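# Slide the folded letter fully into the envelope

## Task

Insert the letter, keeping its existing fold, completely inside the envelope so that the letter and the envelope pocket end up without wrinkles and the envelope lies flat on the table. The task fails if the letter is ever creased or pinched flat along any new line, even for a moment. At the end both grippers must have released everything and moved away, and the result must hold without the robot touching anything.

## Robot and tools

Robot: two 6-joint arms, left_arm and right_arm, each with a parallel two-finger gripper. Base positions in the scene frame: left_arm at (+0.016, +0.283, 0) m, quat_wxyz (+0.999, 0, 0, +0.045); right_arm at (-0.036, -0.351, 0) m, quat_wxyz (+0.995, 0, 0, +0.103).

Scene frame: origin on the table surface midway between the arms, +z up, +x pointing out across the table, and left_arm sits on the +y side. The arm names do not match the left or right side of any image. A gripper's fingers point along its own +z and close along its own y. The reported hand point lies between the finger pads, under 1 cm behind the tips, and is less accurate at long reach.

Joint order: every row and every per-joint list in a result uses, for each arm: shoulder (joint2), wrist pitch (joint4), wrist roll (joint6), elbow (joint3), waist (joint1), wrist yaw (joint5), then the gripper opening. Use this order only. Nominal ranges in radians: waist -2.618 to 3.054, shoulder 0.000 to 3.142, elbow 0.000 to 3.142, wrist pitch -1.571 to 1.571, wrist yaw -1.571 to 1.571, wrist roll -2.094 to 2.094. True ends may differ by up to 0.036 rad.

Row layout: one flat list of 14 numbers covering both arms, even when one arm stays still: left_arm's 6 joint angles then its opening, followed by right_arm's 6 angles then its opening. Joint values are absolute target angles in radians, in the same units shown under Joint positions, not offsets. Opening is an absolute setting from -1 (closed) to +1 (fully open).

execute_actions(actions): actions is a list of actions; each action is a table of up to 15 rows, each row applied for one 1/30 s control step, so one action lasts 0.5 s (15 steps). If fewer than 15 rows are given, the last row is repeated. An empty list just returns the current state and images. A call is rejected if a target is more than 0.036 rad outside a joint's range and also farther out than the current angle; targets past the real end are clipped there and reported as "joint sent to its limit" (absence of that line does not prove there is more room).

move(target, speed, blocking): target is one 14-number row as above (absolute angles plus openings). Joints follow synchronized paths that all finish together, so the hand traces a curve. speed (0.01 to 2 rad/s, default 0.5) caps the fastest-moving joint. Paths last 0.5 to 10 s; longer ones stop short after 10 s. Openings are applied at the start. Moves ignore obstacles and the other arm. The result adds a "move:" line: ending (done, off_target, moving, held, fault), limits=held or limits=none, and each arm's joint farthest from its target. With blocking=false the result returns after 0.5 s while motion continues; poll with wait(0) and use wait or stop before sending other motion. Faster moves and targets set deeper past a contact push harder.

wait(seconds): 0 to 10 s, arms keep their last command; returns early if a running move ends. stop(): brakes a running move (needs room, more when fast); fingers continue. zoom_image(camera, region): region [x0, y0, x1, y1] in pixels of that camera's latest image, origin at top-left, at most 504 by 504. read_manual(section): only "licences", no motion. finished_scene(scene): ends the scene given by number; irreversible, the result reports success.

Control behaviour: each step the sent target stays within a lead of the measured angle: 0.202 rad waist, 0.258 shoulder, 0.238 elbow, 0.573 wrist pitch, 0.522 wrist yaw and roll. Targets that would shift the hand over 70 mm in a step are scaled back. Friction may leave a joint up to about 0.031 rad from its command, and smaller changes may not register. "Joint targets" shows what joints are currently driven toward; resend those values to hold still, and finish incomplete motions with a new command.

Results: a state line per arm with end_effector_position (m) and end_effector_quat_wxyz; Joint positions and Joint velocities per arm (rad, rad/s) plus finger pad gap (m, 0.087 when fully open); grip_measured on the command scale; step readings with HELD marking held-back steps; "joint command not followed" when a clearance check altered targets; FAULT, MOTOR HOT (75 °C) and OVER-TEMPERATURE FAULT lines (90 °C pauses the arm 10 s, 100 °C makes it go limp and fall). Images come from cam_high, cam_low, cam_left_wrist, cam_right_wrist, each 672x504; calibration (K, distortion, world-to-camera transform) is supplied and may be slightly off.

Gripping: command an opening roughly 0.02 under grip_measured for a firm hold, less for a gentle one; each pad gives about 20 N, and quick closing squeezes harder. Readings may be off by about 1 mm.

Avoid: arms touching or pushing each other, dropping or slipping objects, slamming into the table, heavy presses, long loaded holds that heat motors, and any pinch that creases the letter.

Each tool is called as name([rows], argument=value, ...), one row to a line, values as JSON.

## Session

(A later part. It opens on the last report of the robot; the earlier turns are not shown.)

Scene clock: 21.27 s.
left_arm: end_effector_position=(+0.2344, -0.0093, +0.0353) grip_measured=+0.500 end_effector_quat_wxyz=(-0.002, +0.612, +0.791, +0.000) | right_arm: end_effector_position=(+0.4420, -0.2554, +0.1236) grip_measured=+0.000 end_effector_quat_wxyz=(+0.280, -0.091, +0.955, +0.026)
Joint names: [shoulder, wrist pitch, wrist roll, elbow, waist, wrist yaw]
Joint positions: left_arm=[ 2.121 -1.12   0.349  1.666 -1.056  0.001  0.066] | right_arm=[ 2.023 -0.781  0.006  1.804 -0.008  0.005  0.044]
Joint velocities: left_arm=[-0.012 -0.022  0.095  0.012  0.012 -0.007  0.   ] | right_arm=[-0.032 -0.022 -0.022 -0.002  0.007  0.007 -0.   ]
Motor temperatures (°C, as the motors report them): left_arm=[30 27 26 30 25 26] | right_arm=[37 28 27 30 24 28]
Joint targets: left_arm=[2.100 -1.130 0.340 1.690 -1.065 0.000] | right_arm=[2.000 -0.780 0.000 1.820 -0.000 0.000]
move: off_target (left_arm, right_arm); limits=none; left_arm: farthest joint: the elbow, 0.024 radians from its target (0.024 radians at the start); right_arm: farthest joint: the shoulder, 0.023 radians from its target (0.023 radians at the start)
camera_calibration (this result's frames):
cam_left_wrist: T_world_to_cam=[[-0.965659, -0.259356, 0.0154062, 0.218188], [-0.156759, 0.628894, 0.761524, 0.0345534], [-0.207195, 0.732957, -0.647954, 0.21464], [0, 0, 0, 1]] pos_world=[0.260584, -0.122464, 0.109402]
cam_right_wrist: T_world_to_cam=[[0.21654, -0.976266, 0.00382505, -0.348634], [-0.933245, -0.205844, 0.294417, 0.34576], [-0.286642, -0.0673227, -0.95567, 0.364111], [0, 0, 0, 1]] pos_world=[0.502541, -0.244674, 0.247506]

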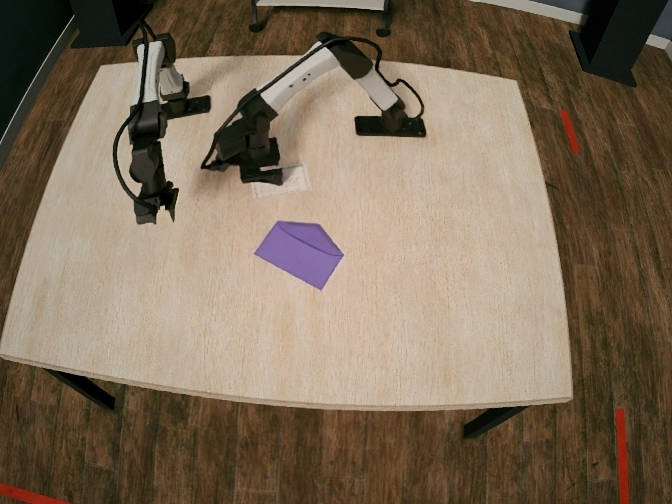

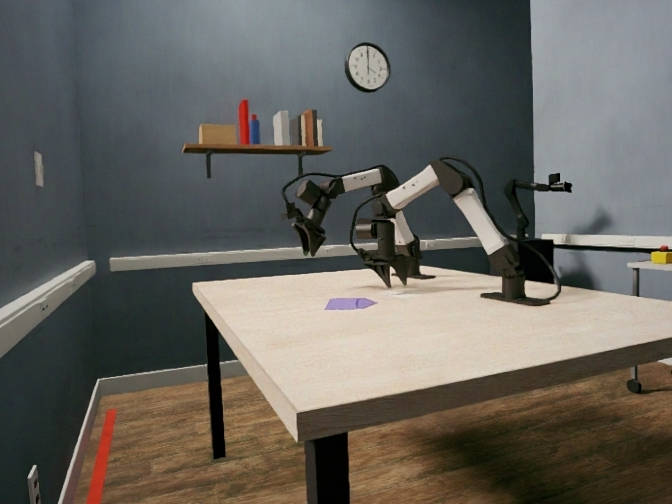

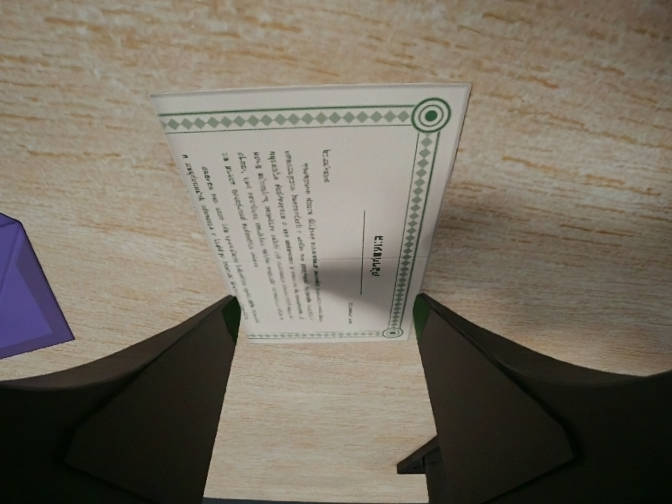

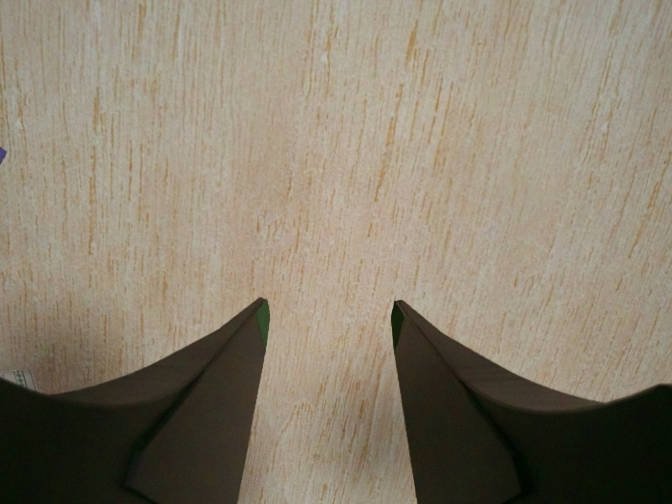

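move(target=[2.0,-1.04,-1.06,1.484,-0.89,0,1,2.0,-0.78,0,1.82,0,0,0], speed=1)

move(target=[2.095,-0.975,-1.06,1.484,-0.89,0,1,2.0,-0.78,0,1.82,0,0,0], speed=0.08)

Scene clock: 23.87 s.
left_arm: end_effector_position=(+0.2356, -0.0007, +0.0316) grip_measured=+0.994 end_effector_quat_wxyz=(-0.001, -0.120, +0.993, +0.000) | right_arm: end_effector_position=(+0.4420, -0.2554, +0.1236) grip_measured=+0.000 end_effector_quat_wxyz=(+0.280, -0.091, +0.955, +0.026)
Joint names: [shoulder, wrist pitch, wrist roll, elbow, waist, wrist yaw]
Joint positions: left_arm=[ 2.023 -1.052 -1.05   1.502 -0.899  0.001  0.087] | right_arm=[ 2.023 -0.781  0.006  1.804 -0.008  0.005  0.044]
Joint velocities: left_arm=[ 0.027  0.037 -0.051 -0.002 -0.007 -0.007 -0.   ] | right_arm=[-0.007  0.022  0.066 -0.012 -0.002 -0.022 -0.   ]
Motor temperatures (°C, as the motors report them): left_arm=[31 27 26 30 25 26] | right_arm=[38 28 27 30 24 28]
Joint targets: left_arm=[2.000 -1.040 -1.060 1.484 -0.890 -0.000] | right_arm=[2.000 -0.780 -0.000 1.820 0.000 -0.000]
move: off_target (left_arm, right_arm); limits=none; left_arm: farthest joint: the shoulder, 0.023 radians from its target (0.121 radians at the start); right_arm: farthest joint: the shoulder, 0.023 radians from its target (0.023 radians at the start)
camera_calibration (this result's frames):
cam_left_wrist: T_world_to_cam=[[0.245431, -0.969343, 0.0117768, -0.0640917], [-0.631701, -0.150704, 0.760423, 0.143514], [-0.735335, -0.19407, -0.649322, 0.330019], [0, 0, 0, 1]] pos_world=[0.349062, 0.0235481, 0.105912]
cam_right_wrist: T_world_to_cam=[[0.21654, -0.976266, 0.00382505, -0.348634], [-0.933245, -0.205844, 0.294417, 0.34576], [-0.286642, -0.0673227, -0.95567, 0.364111], [0, 0, 0, 1]] pos_world=[0.502541, -0.244674, 0.247506]

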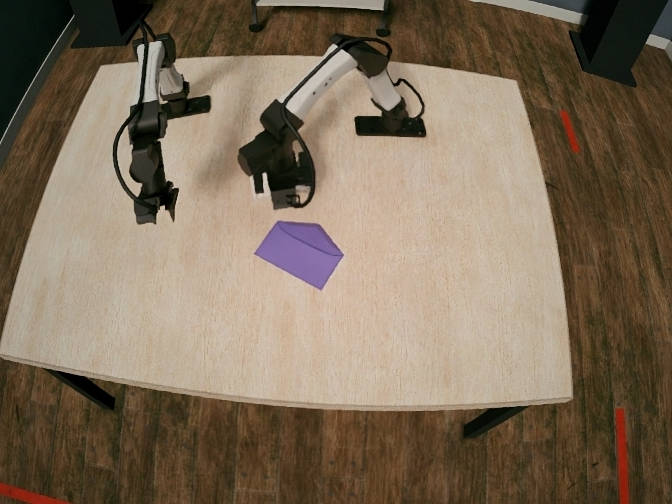

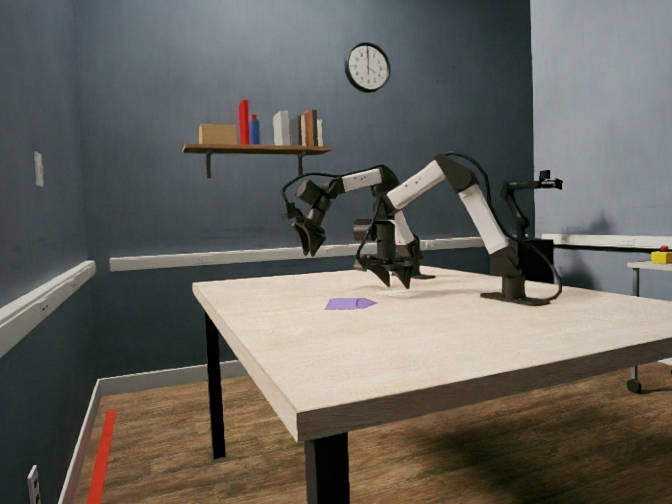

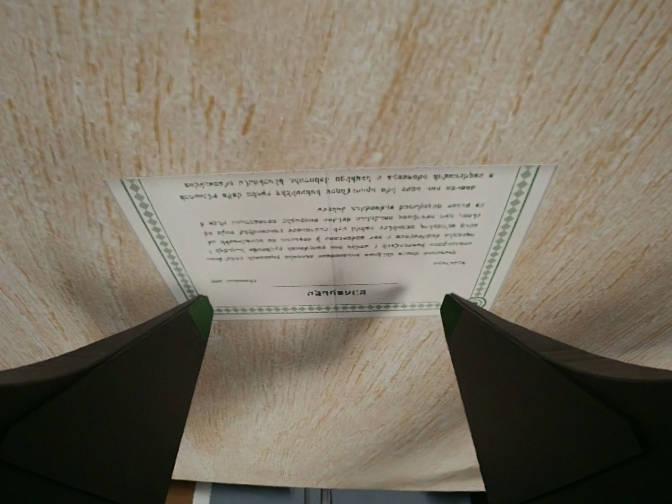

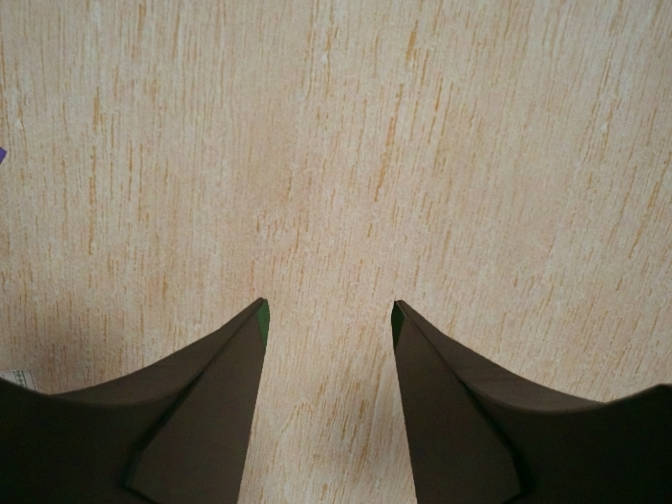

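Scene clock: 25.10 s.
left_arm: end_effector_position=(+0.2412, -0.0069, +0.0124) grip_measured=+0.994 end_effector_quat_wxyz=(-0.001, -0.120, +0.993, +0.000) | right_arm: end_effector_position=(+0.4420, -0.2554, +0.1236) grip_measured=+0.000 end_effector_quat_wxyz=(+0.280, -0.091, +0.955, +0.026)
Joint names: [shoulder, wrist pitch, wrist roll, elbow, waist, wrist yaw]
Joint positions: left_arm=[ 2.076 -0.999 -1.05   1.502 -0.899  0.002  0.087] | right_arm=[ 2.023 -0.781  0.006  1.804 -0.008  0.005  0.044]
Joint velocities: left_arm=[-0.007 -0.037 -0.007 -0.002 -0.017 -0.051 -0.   ] | right_arm=[-0.032  0.007 -0.051  0.012 -0.002 -0.007 -0.   ]
Motor temperatures (°C, as the motors report them): left_arm=[31 27 26 30 25 26] | right_arm=[39 28 27 30 24 28]
Joint targets: left_arm=[2.095 -0.975 -1.060 1.484 -0.890 -0.000] | right_arm=[2.000 -0.780 -0.000 1.820 0.000 -0.000]
move: off_target (left_arm, right_arm); limits=none; left_arm: farthest joint: the wrist pitch, 0.024 radians from its target (0.077 radians at the start); right_arm: farthest joint: the shoulder, 0.023 radians from its target (0.023 radians at the start)
camera_calibration (this result's frames):
cam_left_wrist: T_world_to_cam=[[0.245443, -0.969333, 0.0123382, -0.0712727], [-0.63107, -0.150105, 0.761065, 0.160545], [-0.735873, -0.194584, -0.648559, 0.320633], [0, 0, 0, 1]] pos_world=[0.354753, 0.0174016, 0.0866437]
cam_right_wrist: T_world_to_cam=[[0.21654, -0.976266, 0.00382505, -0.348634], [-0.933245, -0.205844, 0.294417, 0.34576], [-0.286642, -0.0673227, -0.95567, 0.364111], [0, 0, 0, 1]] pos_world=[0.502541, -0.244674, 0.247506]

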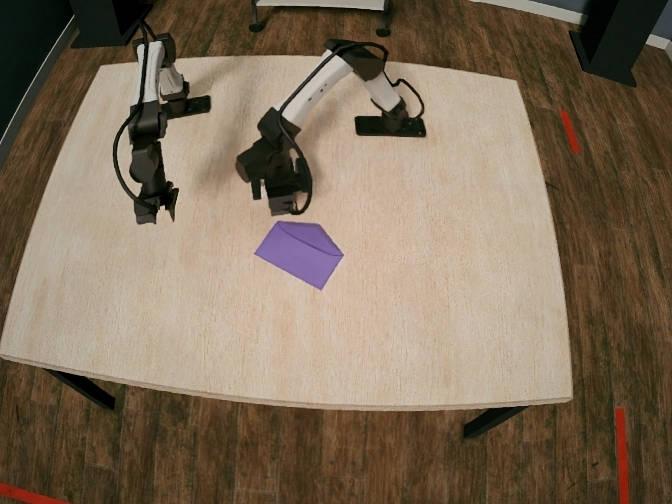

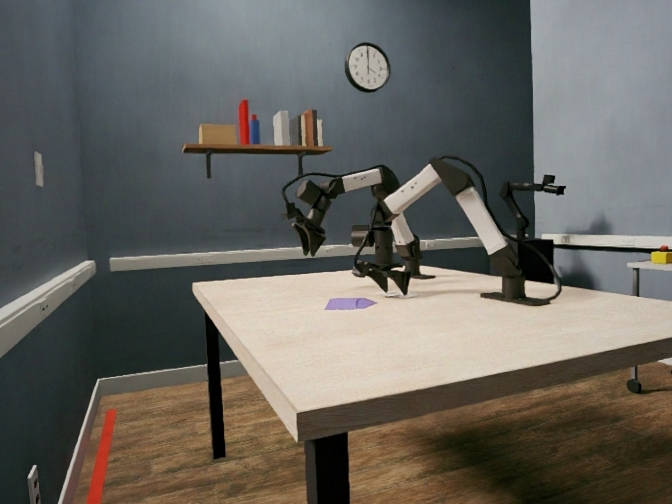

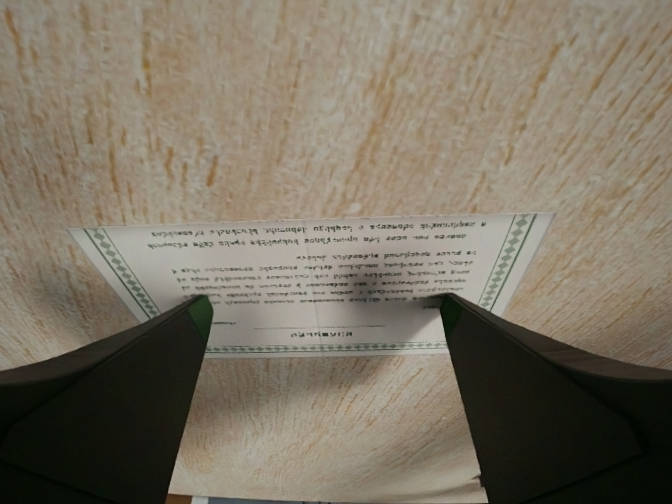

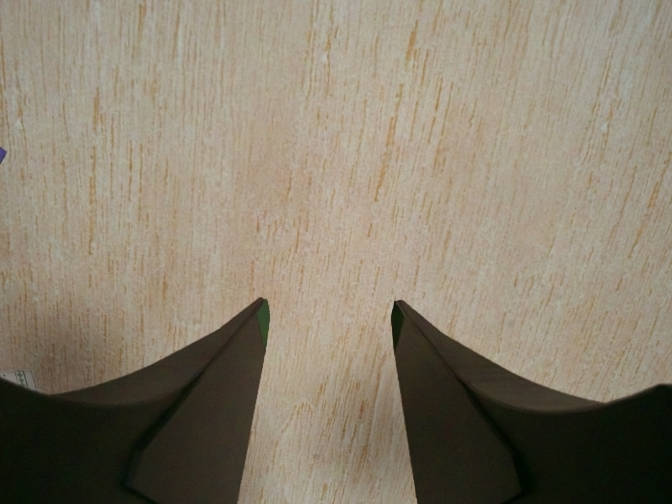

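move(target=[1.925,-0.91,0.03,1.245,-0.56,0,1,2.0,-0.78,0,1.82,0,0,0], speed=0.3)

move(target=[1.925,-0.91,0.03,1.245,-0.56,0,0.85,2.0,-0.78,0,1.82,0,0,0])

Scene clock: 32.53 s.
left_arm: end_effector_position=(+0.2750, +0.1446, +0.0110) grip_measured=+0.994 end_effector_quat_wxyz=(-0.017, +0.246, +0.969, -0.000) | right_arm: end_effector_position=(+0.4420, -0.2554, +0.1236) grip_measured=+0.000 end_effector_quat_wxyz=(+0.280, -0.091, +0.955, +0.026)
Joint names: [shoulder, wrist pitch, wrist roll, elbow, waist, wrist yaw]
Joint positions: left_arm=[ 1.929 -0.948  0.011  1.273 -0.575  0.009  0.087] | right_arm=[ 2.023 -0.781  0.006  1.804 -0.008  0.005  0.044]
Joint velocities: left_arm=[-0.007 -0.037 -0.022 -0.007 -0.002  0.007  0.   ] | right_arm=[-0.002  0.139  0.007 -0.007 -0.012 -0.037 -0.001]
Motor temperatures (°C, as the motors report them): left_arm=[33 27 26 30 25 26] | right_arm=[41 29 27 31 24 28]
Joint targets: left_arm=[1.925 -0.910 0.030 1.245 -0.560 0.000] | right_arm=[2.000 -0.780 0.000 1.820 -0.000 0.000]
move: off_target (left_arm, right_arm); limits=none; left_arm: farthest joint: the wrist pitch, 0.038 radians from its target (0.089 radians at the start); right_arm: farthest joint: the shoulder, 0.023 radians from its target (0.023 radians at the start)
camera_calibration (this result's frames):
cam_left_wrist: T_world_to_cam=[[-0.46905, -0.882904, 0.0217523, 0.251155], [-0.544443, 0.308457, 0.780023, 0.115334], [-0.695395, 0.354027, -0.625372, 0.283361], [0, 0, 0, 1]] pos_world=[0.377645, 0.0858526, 0.0817795]
cam_right_wrist: T_world_to_cam=[[0.21654, -0.976266, 0.00382505, -0.348634], [-0.933245, -0.205844, 0.294417, 0.34576], [-0.286642, -0.0673227, -0.95567, 0.364111], [0, 0, 0, 1]] pos_world=[0.502541, -0.244674, 0.247506]

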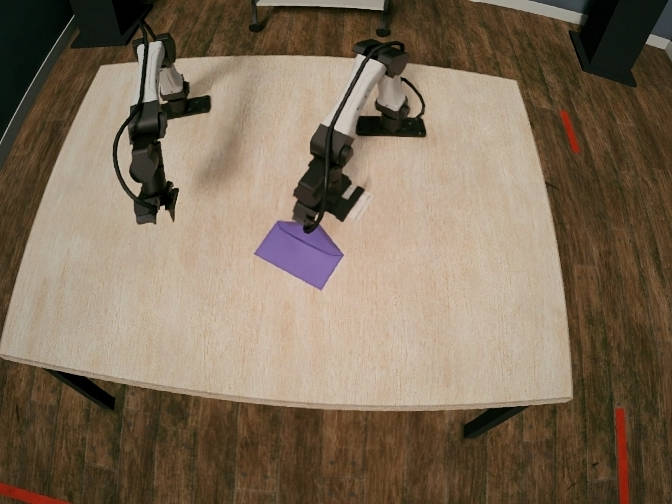

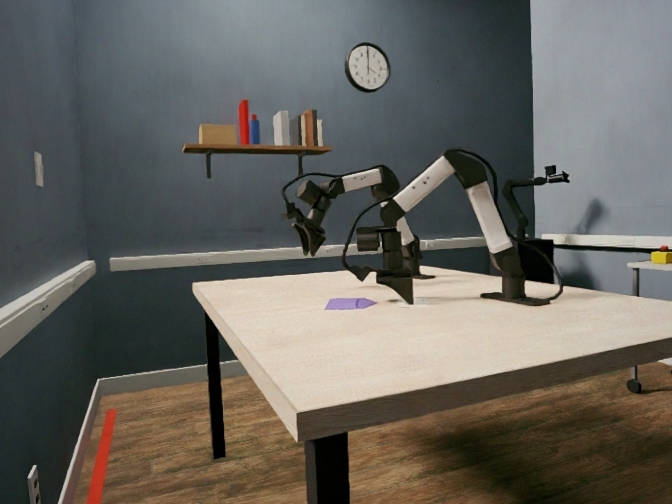

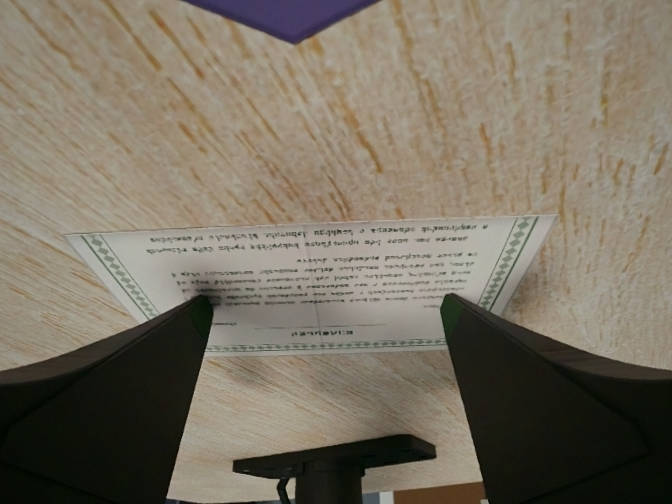

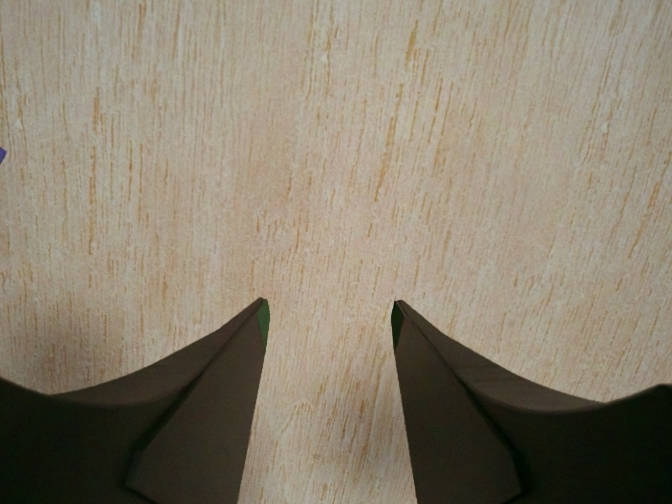

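Scene clock: 33.23 s.
left_arm: end_effector_position=(+0.2752, +0.1455, +0.0111) grip_measured=+0.850 end_effector_quat_wxyz=(-0.017, +0.247, +0.969, +0.002) | right_arm: end_effector_position=(+0.4420, -0.2554, +0.1236) grip_measured=+0.000 end_effector_quat_wxyz=(+0.280, -0.091, +0.955, +0.026)
Joint names: [shoulder, wrist pitch, wrist roll, elbow, waist, wrist yaw]
Joint positions: left_arm=[ 1.929 -0.949  0.014  1.273 -0.575  0.005  0.081] | right_arm=[ 2.023 -0.781  0.006  1.804 -0.008  0.005  0.044]
Joint velocities: left_arm=[-0.012 -0.081 -0.007  0.002 -0.007 -0.037 -0.001] | right_arm=[-0.017  0.007  0.037 -0.002  0.007  0.007  0.   ]
Motor temperatures (°C, as the motors report them): left_arm=[33 27 26 30 25 26] | right_arm=[42 29 27 31 24 28]
Joint targets: left_arm=[1.925 -0.910 0.030 1.245 -0.560 0.000] | right_arm=[2.000 -0.780 -0.000 1.820 0.000 -0.000]
move: off_target (left_arm, right_arm); limits=none; left_arm: farthest joint: the wrist pitch, 0.039 radians from its target (0.038 radians at the start); right_arm: farthest joint: the shoulder, 0.023 radians from its target (0.023 radians at the start)
camera_calibration (this result's frames):
cam_left_wrist: T_world_to_cam=[[-0.472218, -0.881304, 0.0176784, 0.252717], [-0.544057, 0.307178, 0.780797, 0.115171], [-0.69355, 0.359089, -0.624534, 0.281931], [0, 0, 0, 1]] pos_world=[0.377531, 0.0861042, 0.0816828]
cam_right_wrist: T_world_to_cam=[[0.21654, -0.976266, 0.00382505, -0.348634], [-0.933245, -0.205844, 0.294417, 0.34576], [-0.286642, -0.0673227, -0.95567, 0.364111], [0, 0, 0, 1]] pos_world=[0.502541, -0.244674, 0.247506]

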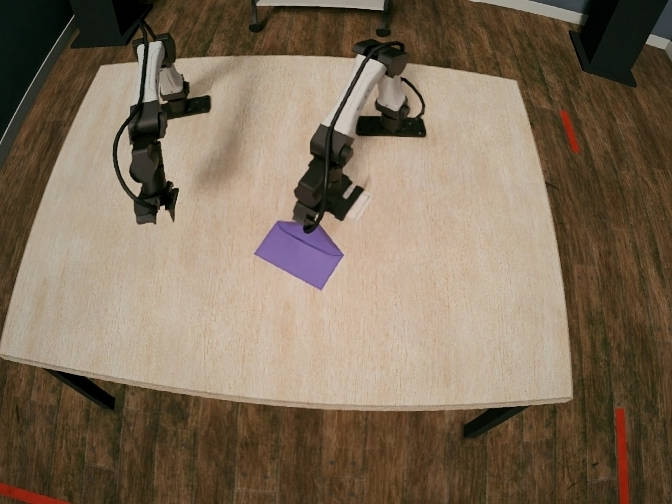

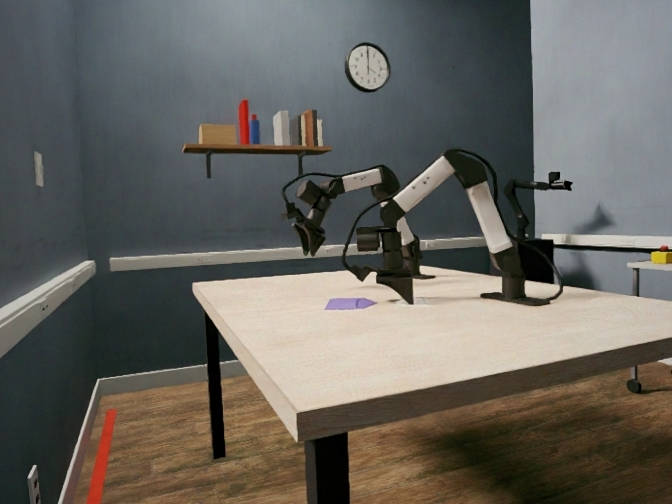

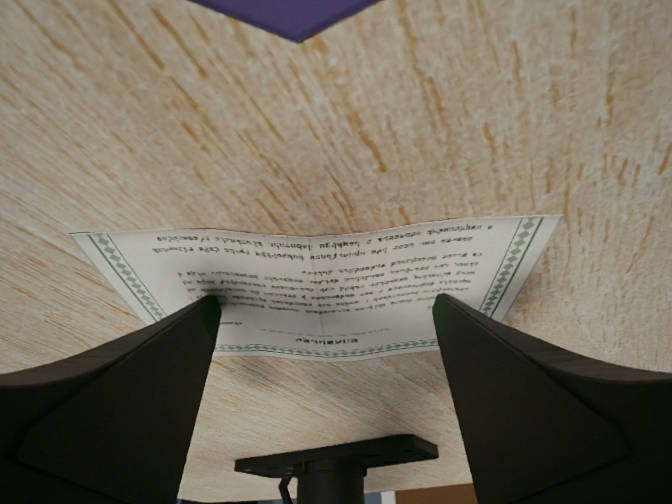

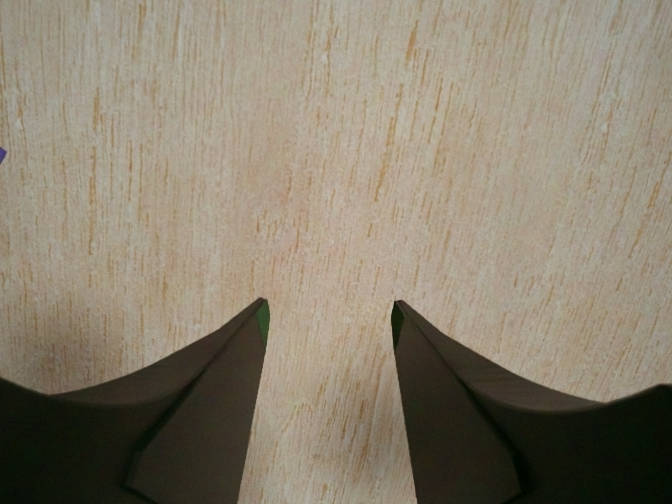

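move(target=[1.925,-0.91,0.03,1.245,-0.55,0,0.75,2.2,-0.1,0,1.7,0.38,0,-1])

move(target=[2.11,-0.99,0.03,1.515,-0.55,0,0.75,2.3,-0.1,0,1.7,0.38,0,-1], speed=0.12)

Scene clock: 35.60 s.
left_arm: end_effector_position=(+0.2762, +0.1476, +0.0111) grip_measured=+0.750 end_effector_quat_wxyz=(-0.017, +0.243, +0.970, +0.001) | right_arm: end_effector_position=(+0.4664, -0.0177, +0.0977) grip_measured=-0.990 end_effector_quat_wxyz=(+0.452, -0.251, +0.845, +0.136)
Joint names: [shoulder, wrist pitch, wrist roll, elbow, waist, wrist yaw]
Joint positions: left_arm=[ 1.929 -0.95   0.015  1.273 -0.566  0.006  0.077] | right_arm=[ 2.187 -0.114  0.006  1.714  0.381  0.005  0.   ]
Joint velocities: left_arm=[-0.002  0.007 -0.022  0.012 -0.007 -0.022  0.002] | right_arm=[-0.002  0.007  0.007  0.012  0.007  0.007 -0.001]
Motor temperatures (°C, as the motors report them): left_arm=[33 27 26 30 25 26] | right_arm=[42 29 27 31 24 28]
Joint targets: left_arm=[1.925 -0.910 0.030 1.245 -0.550 -0.000] | right_arm=[2.200 -0.100 0.000 1.700 0.380 0.000]
move: off_target (left_arm); limits=none; left_arm: farthest joint: the wrist pitch, 0.040 radians from its target (0.039 radians at the start); right_arm: farthest joint: the elbow, 0.014 radians from its target (0.104 radians at the start)
camera_calibration (this result's frames):
cam_left_wrist: T_world_to_cam=[[-0.464725, -0.885238, 0.0196127, 0.253585], [-0.54568, 0.30377, 0.780997, 0.116], [-0.697326, 0.352246, -0.624226, 0.28393], [0, 0, 0, 1]] pos_world=[0.379138, 0.0892326, 0.0816668]
cam_right_wrist: T_world_to_cam=[[0.567416, -0.823352, 0.0114639, -0.283405], [-0.817298, -0.564831, -0.113978, 0.404563], [0.100319, 0.0553034, -0.993417, 0.187808], [0, 0, 0, 1]] pos_world=[0.472616, -0.0152193, 0.235932]

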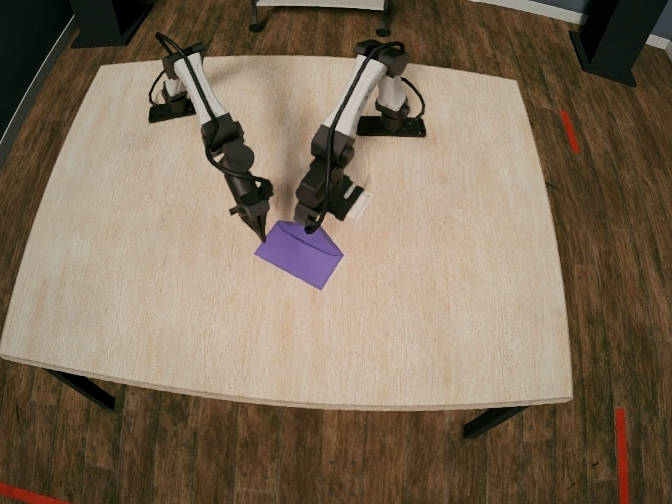

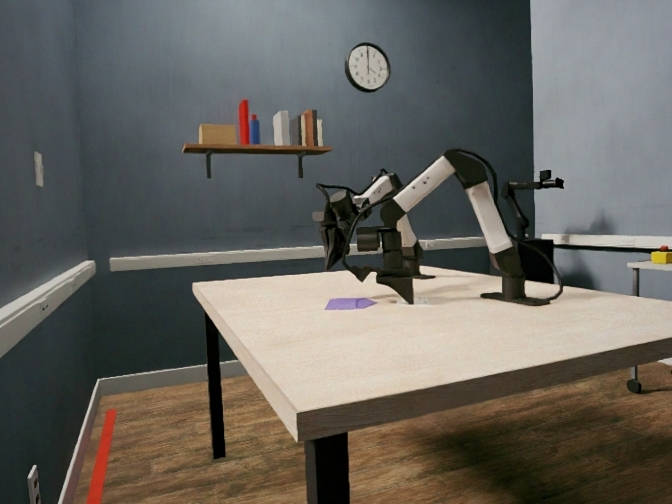

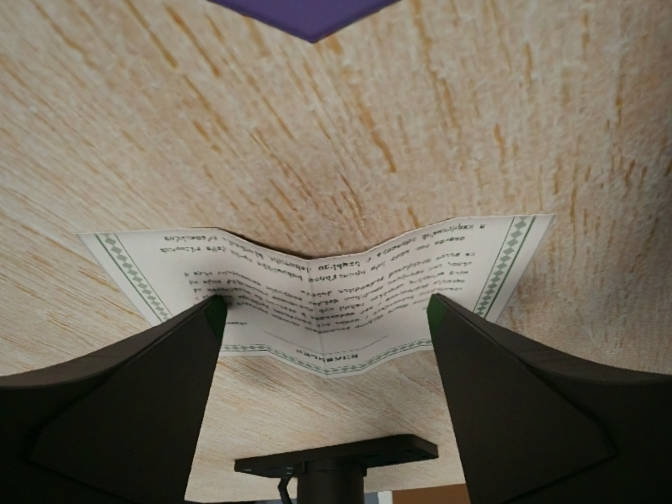

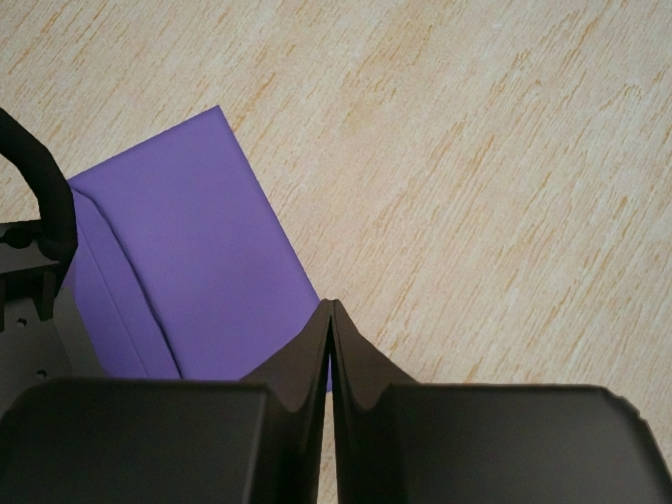

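Scene clock: 37.93 s.
left_arm: end_effector_position=(+0.3114, +0.1300, +0.0115) grip_measured=+0.750 end_effector_quat_wxyz=(-0.025, +0.246, +0.969, +0.003) | right_arm: end_effector_position=(+0.4629, -0.0200, +0.0409) grip_measured=-0.990 end_effector_quat_wxyz=(+0.411, -0.258, +0.866, +0.123)
Joint names: [shoulder, wrist pitch, wrist roll, elbow, waist, wrist yaw]
Joint positions: left_arm=[ 2.081 -1.036  0.019  1.496 -0.566  0.005  0.077] | right_arm=[ 2.285 -0.114  0.006  1.714  0.381  0.005  0.   ]
Joint velocities: left_arm=[ 0.007  0.037  0.066  0.012  0.007 -0.051  0.   ] | right_arm=[ 0.002  0.007  0.095  0.007 -0.007 -0.051  0.001]
Motor temperatures (°C, as the motors report them): left_arm=[33 27 26 30 25 26] | right_arm=[43 29 27 31 24 28]
Joint targets: left_arm=[2.110 -0.990 0.030 1.515 -0.550 0.000] | right_arm=[2.300 -0.100 -0.000 1.700 0.380 0.000]
move: off_target (left_arm); limits=none; left_arm: farthest joint: the wrist pitch, 0.046 radians from its target (0.040 radians at the start); right_arm: farthest joint: the shoulder, 0.015 radians from its target (0.113 radians at the start)
camera_calibration (this result's frames):
cam_left_wrist: T_world_to_cam=[[-0.4686, -0.883227, 0.0180301, 0.255317], [-0.534261, 0.299591, 0.79045, 0.137116], [-0.703548, 0.360772, -0.612262, 0.315602], [0, 0, 0, 1]] pos_world=[0.414938, 0.0705637, 0.0802446]
cam_right_wrist: T_world_to_cam=[[0.568277, -0.822779, 0.00979508, -0.283003], [-0.822605, -0.56836, -0.0169644, 0.392335], [0.0195251, 0.00158299, -0.999808, 0.168413], [0, 0, 0, 1]] pos_world=[0.480273, -0.0101283, 0.177809]

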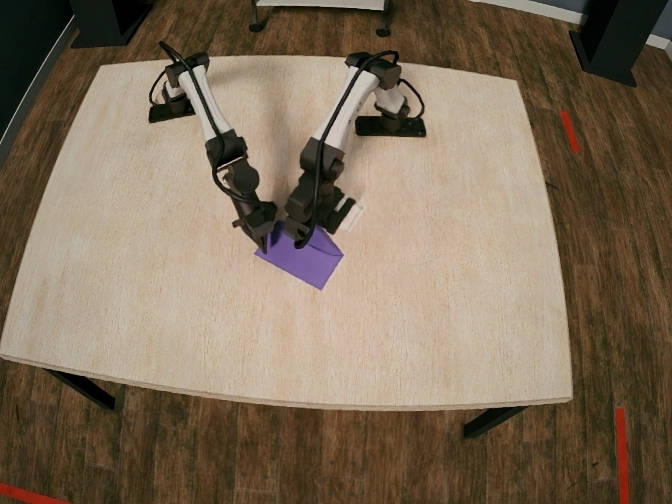

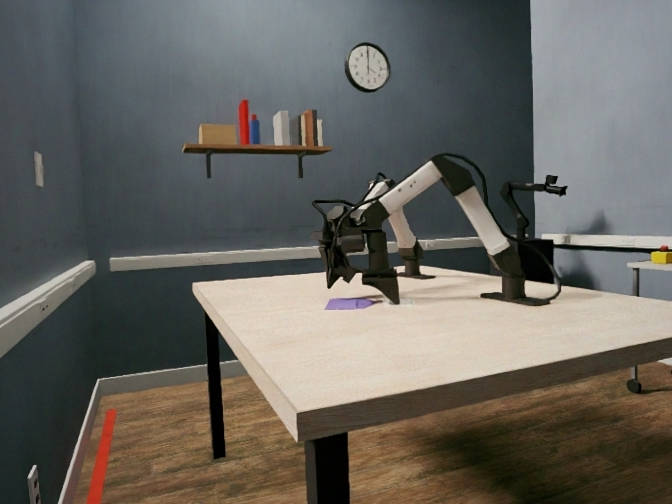

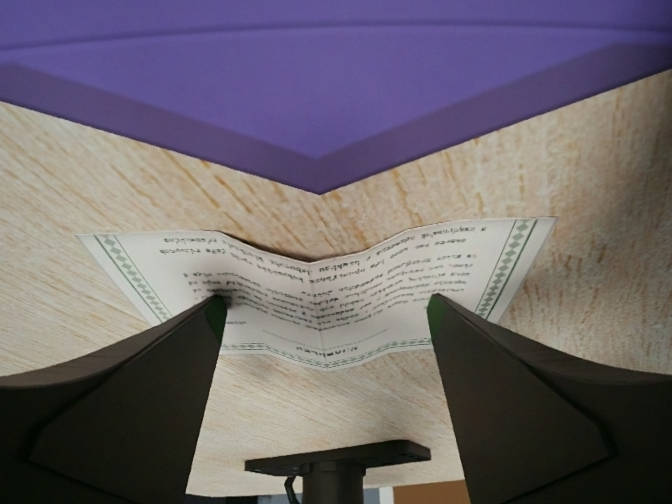

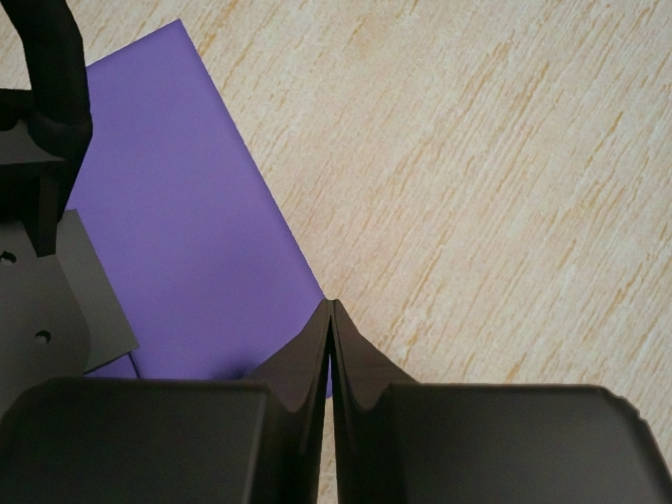

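move(target=[2.095,-0.87,0.03,1.515,-0.55,0,0.75,2.335,-0.2,0,1.7,0.38,0,-1], speed=0.08)

Scene clock: 40.43 s.
left_arm: end_effector_position=(+0.3143, +0.1287, +0.0108) grip_measured=+0.750 end_effector_quat_wxyz=(-0.018, +0.246, +0.969, +0.002) | right_arm: end_effector_position=(+0.4468, -0.0307, +0.0090) grip_measured=-0.990 end_effector_quat_wxyz=(+0.360, -0.264, +0.888, +0.107)
Joint names: [shoulder, wrist pitch, wrist roll, elbow, waist, wrist yaw]
Joint positions: left_arm=[ 2.081 -1.023  0.019  1.496 -0.566  0.004  0.077] | right_arm=[ 2.319 -0.196  0.006  1.714  0.381  0.005  0.   ]
Joint velocities: left_arm=[-0.012 -0.037  0.007 -0.002 -0.007 -0.051 -0.   ] | right_arm=[ 0.002 -0.022  0.007 -0.002 -0.007 -0.037  0.   ]
Motor temperatures (°C, as the motors report them): left_arm=[33 27 26 30 25 26] | right_arm=[43 30 27 32 24 28]
Joint targets: left_arm=[2.095 -0.870 0.030 1.515 -0.550 -0.000] | right_arm=[2.335 -0.200 -0.000 1.700 0.380 -0.000]
move: off_target (left_arm); limits=none; left_arm: farthest joint: the wrist pitch, 0.153 radians from its target (0.166 radians at the start); right_arm: farthest joint: the shoulder, 0.016 radians from its target (0.050 radians at the start)
camera_calibration (this result's frames):
cam_left_wrist: T_world_to_cam=[[-0.468838, -0.883118, 0.0171269, 0.255568], [-0.543588, 0.30376, 0.782459, 0.142097], [-0.696206, 0.357536, -0.622466, 0.315944], [0, 0, 0, 1]] pos_world=[0.417024, 0.0695723, 0.0811025]
cam_right_wrist: T_world_to_cam=[[0.56912, -0.822218, 0.00769313, -0.28269], [-0.81868, -0.565749, 0.0984438, 0.369762], [-0.0765899, -0.0623245, -0.995113, 0.177825], [0, 0, 0, 1]] pos_world=[0.477221, -0.0121576, 0.14273]

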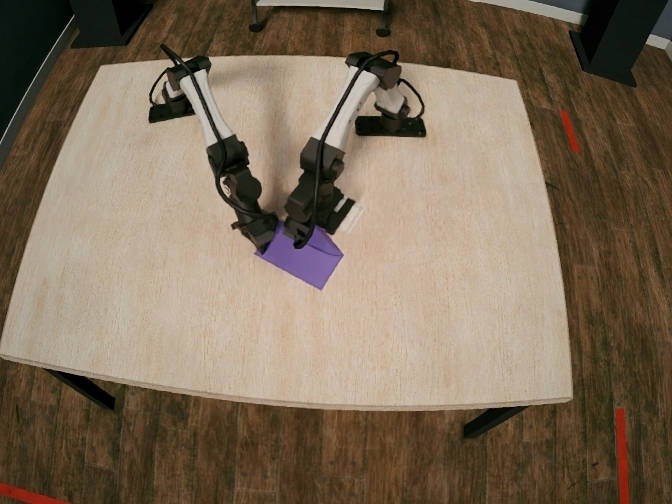

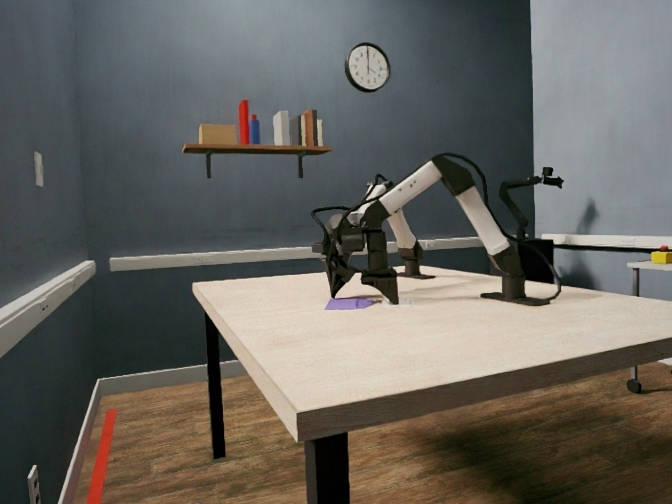

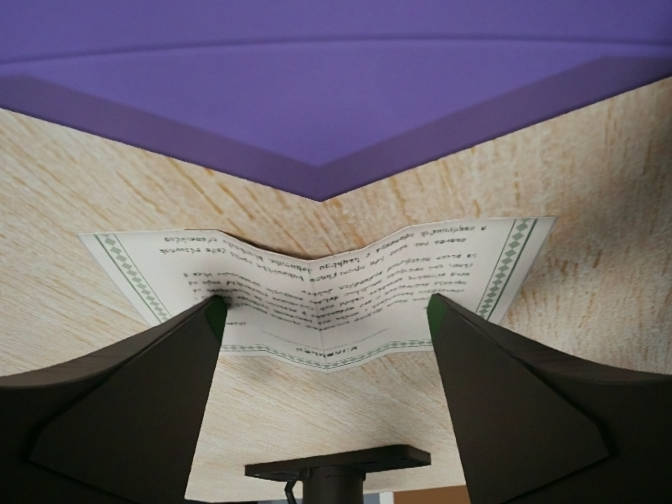

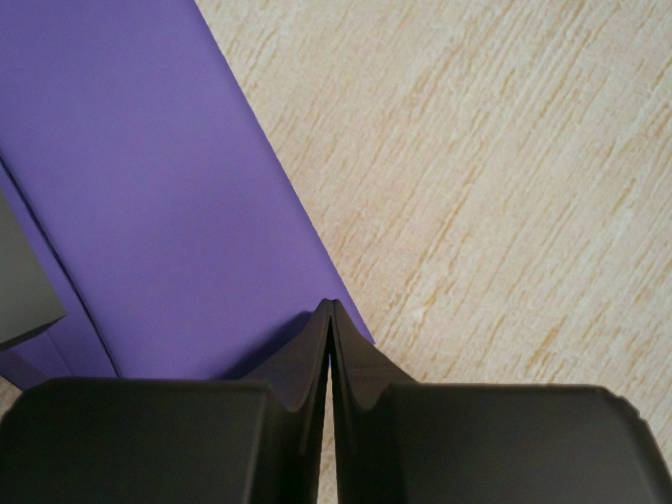

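Wedged; add elbow.

move(target=[2.12,-0.93,0.03,1.575,-0.55,0,0.75,2.36,-0.2,0,1.7,0.38,0,-1], speed=0.05)

Scene clock: 42.70 s.
left_arm: end_effector_position=(+0.3435, +0.1137, +0.0125) grip_measured=+0.750 end_effector_quat_wxyz=(+0.030, +0.246, +0.969, -0.009) | right_arm: end_effector_position=(+0.4467, -0.0308, +0.0056) grip_measured=-0.990 end_effector_quat_wxyz=(+0.358, -0.265, +0.889, +0.107)
Joint names: [shoulder, wrist pitch, wrist roll, elbow, waist, wrist yaw]
Joint positions: left_arm=[ 2.103 -0.958  0.021  1.553 -0.566  0.004  0.077] | right_arm=[ 2.326 -0.193  0.006  1.714  0.381  0.005  0.   ]
Joint velocities: left_arm=[-0.007 -0.051  0.037  0.012  0.002  0.066 -0.   ] | right_arm=[ 0.002  0.007 -0.007 -0.017 -0.007 -0.022  0.001]
Motor temperatures (°C, as the motors report them): left_arm=[34 27 26 31 25 26] | right_arm=[44 30 27 32 24 28]
Joint targets: left_arm=[2.120 -0.930 0.030 1.575 -0.550 -0.000] | right_arm=[2.360 -0.200 0.000 1.700 0.380 -0.000]
move: off_target (left_arm, right_arm); limits=none; left_arm: farthest joint: the wrist pitch, 0.028 radians from its target (0.093 radians at the start); right_arm: farthest joint: the shoulder, 0.034 radians from its target (0.041 radians at the start)
camera_calibration (this result's frames):
cam_left_wrist: T_world_to_cam=[[-0.471651, -0.881643, 0.0158468, 0.256778], [-0.609706, 0.339051, 0.716452, 0.180711], [-0.637028, 0.328253, -0.697457, 0.326613], [0, 0, 0, 1]] pos_world=[0.439352, 0.0579048, 0.0942589]
cam_right_wrist: T_world_to_cam=[[0.569147, -0.822201, 0.00761472, -0.282671], [-0.818328, -0.565516, 0.102618, 0.369757], [-0.0800664, -0.0646361, -0.994692, 0.175848], [0, 0, 0, 1]] pos_world=[0.477544, -0.0119428, 0.139123]

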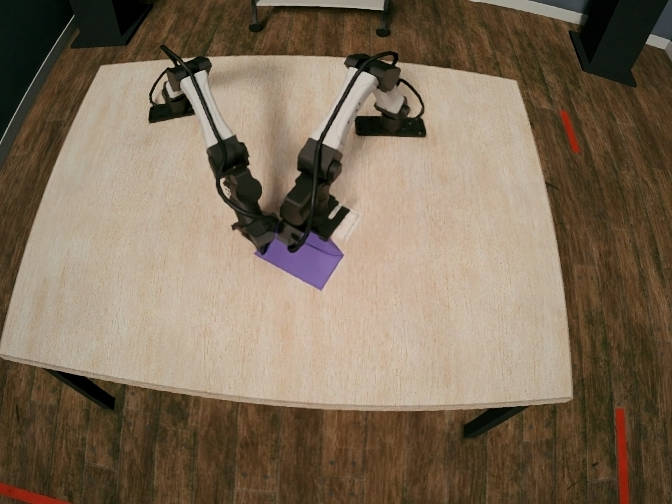

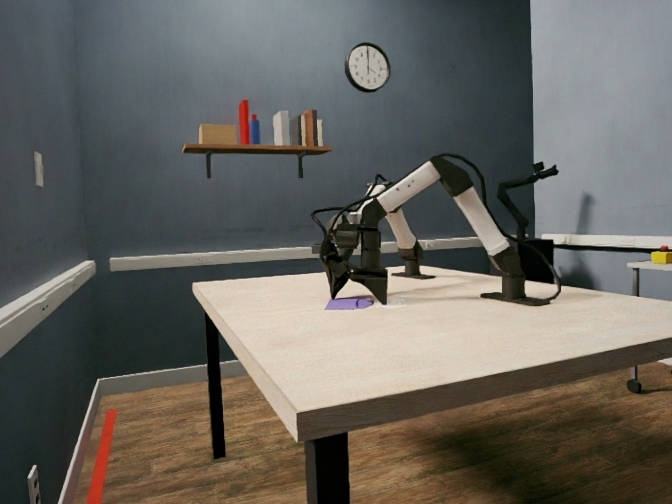

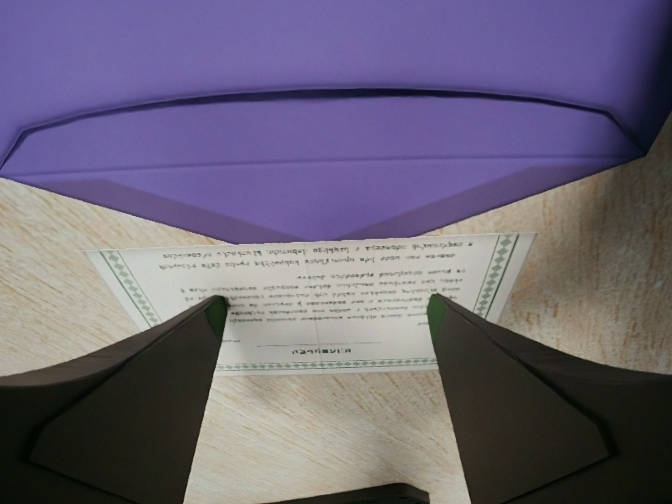

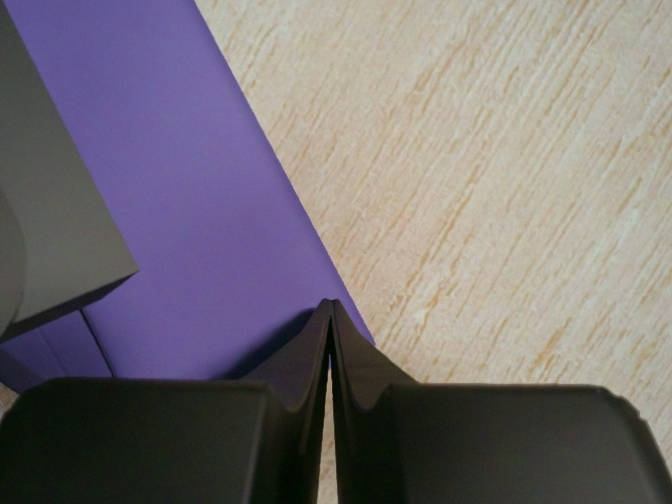

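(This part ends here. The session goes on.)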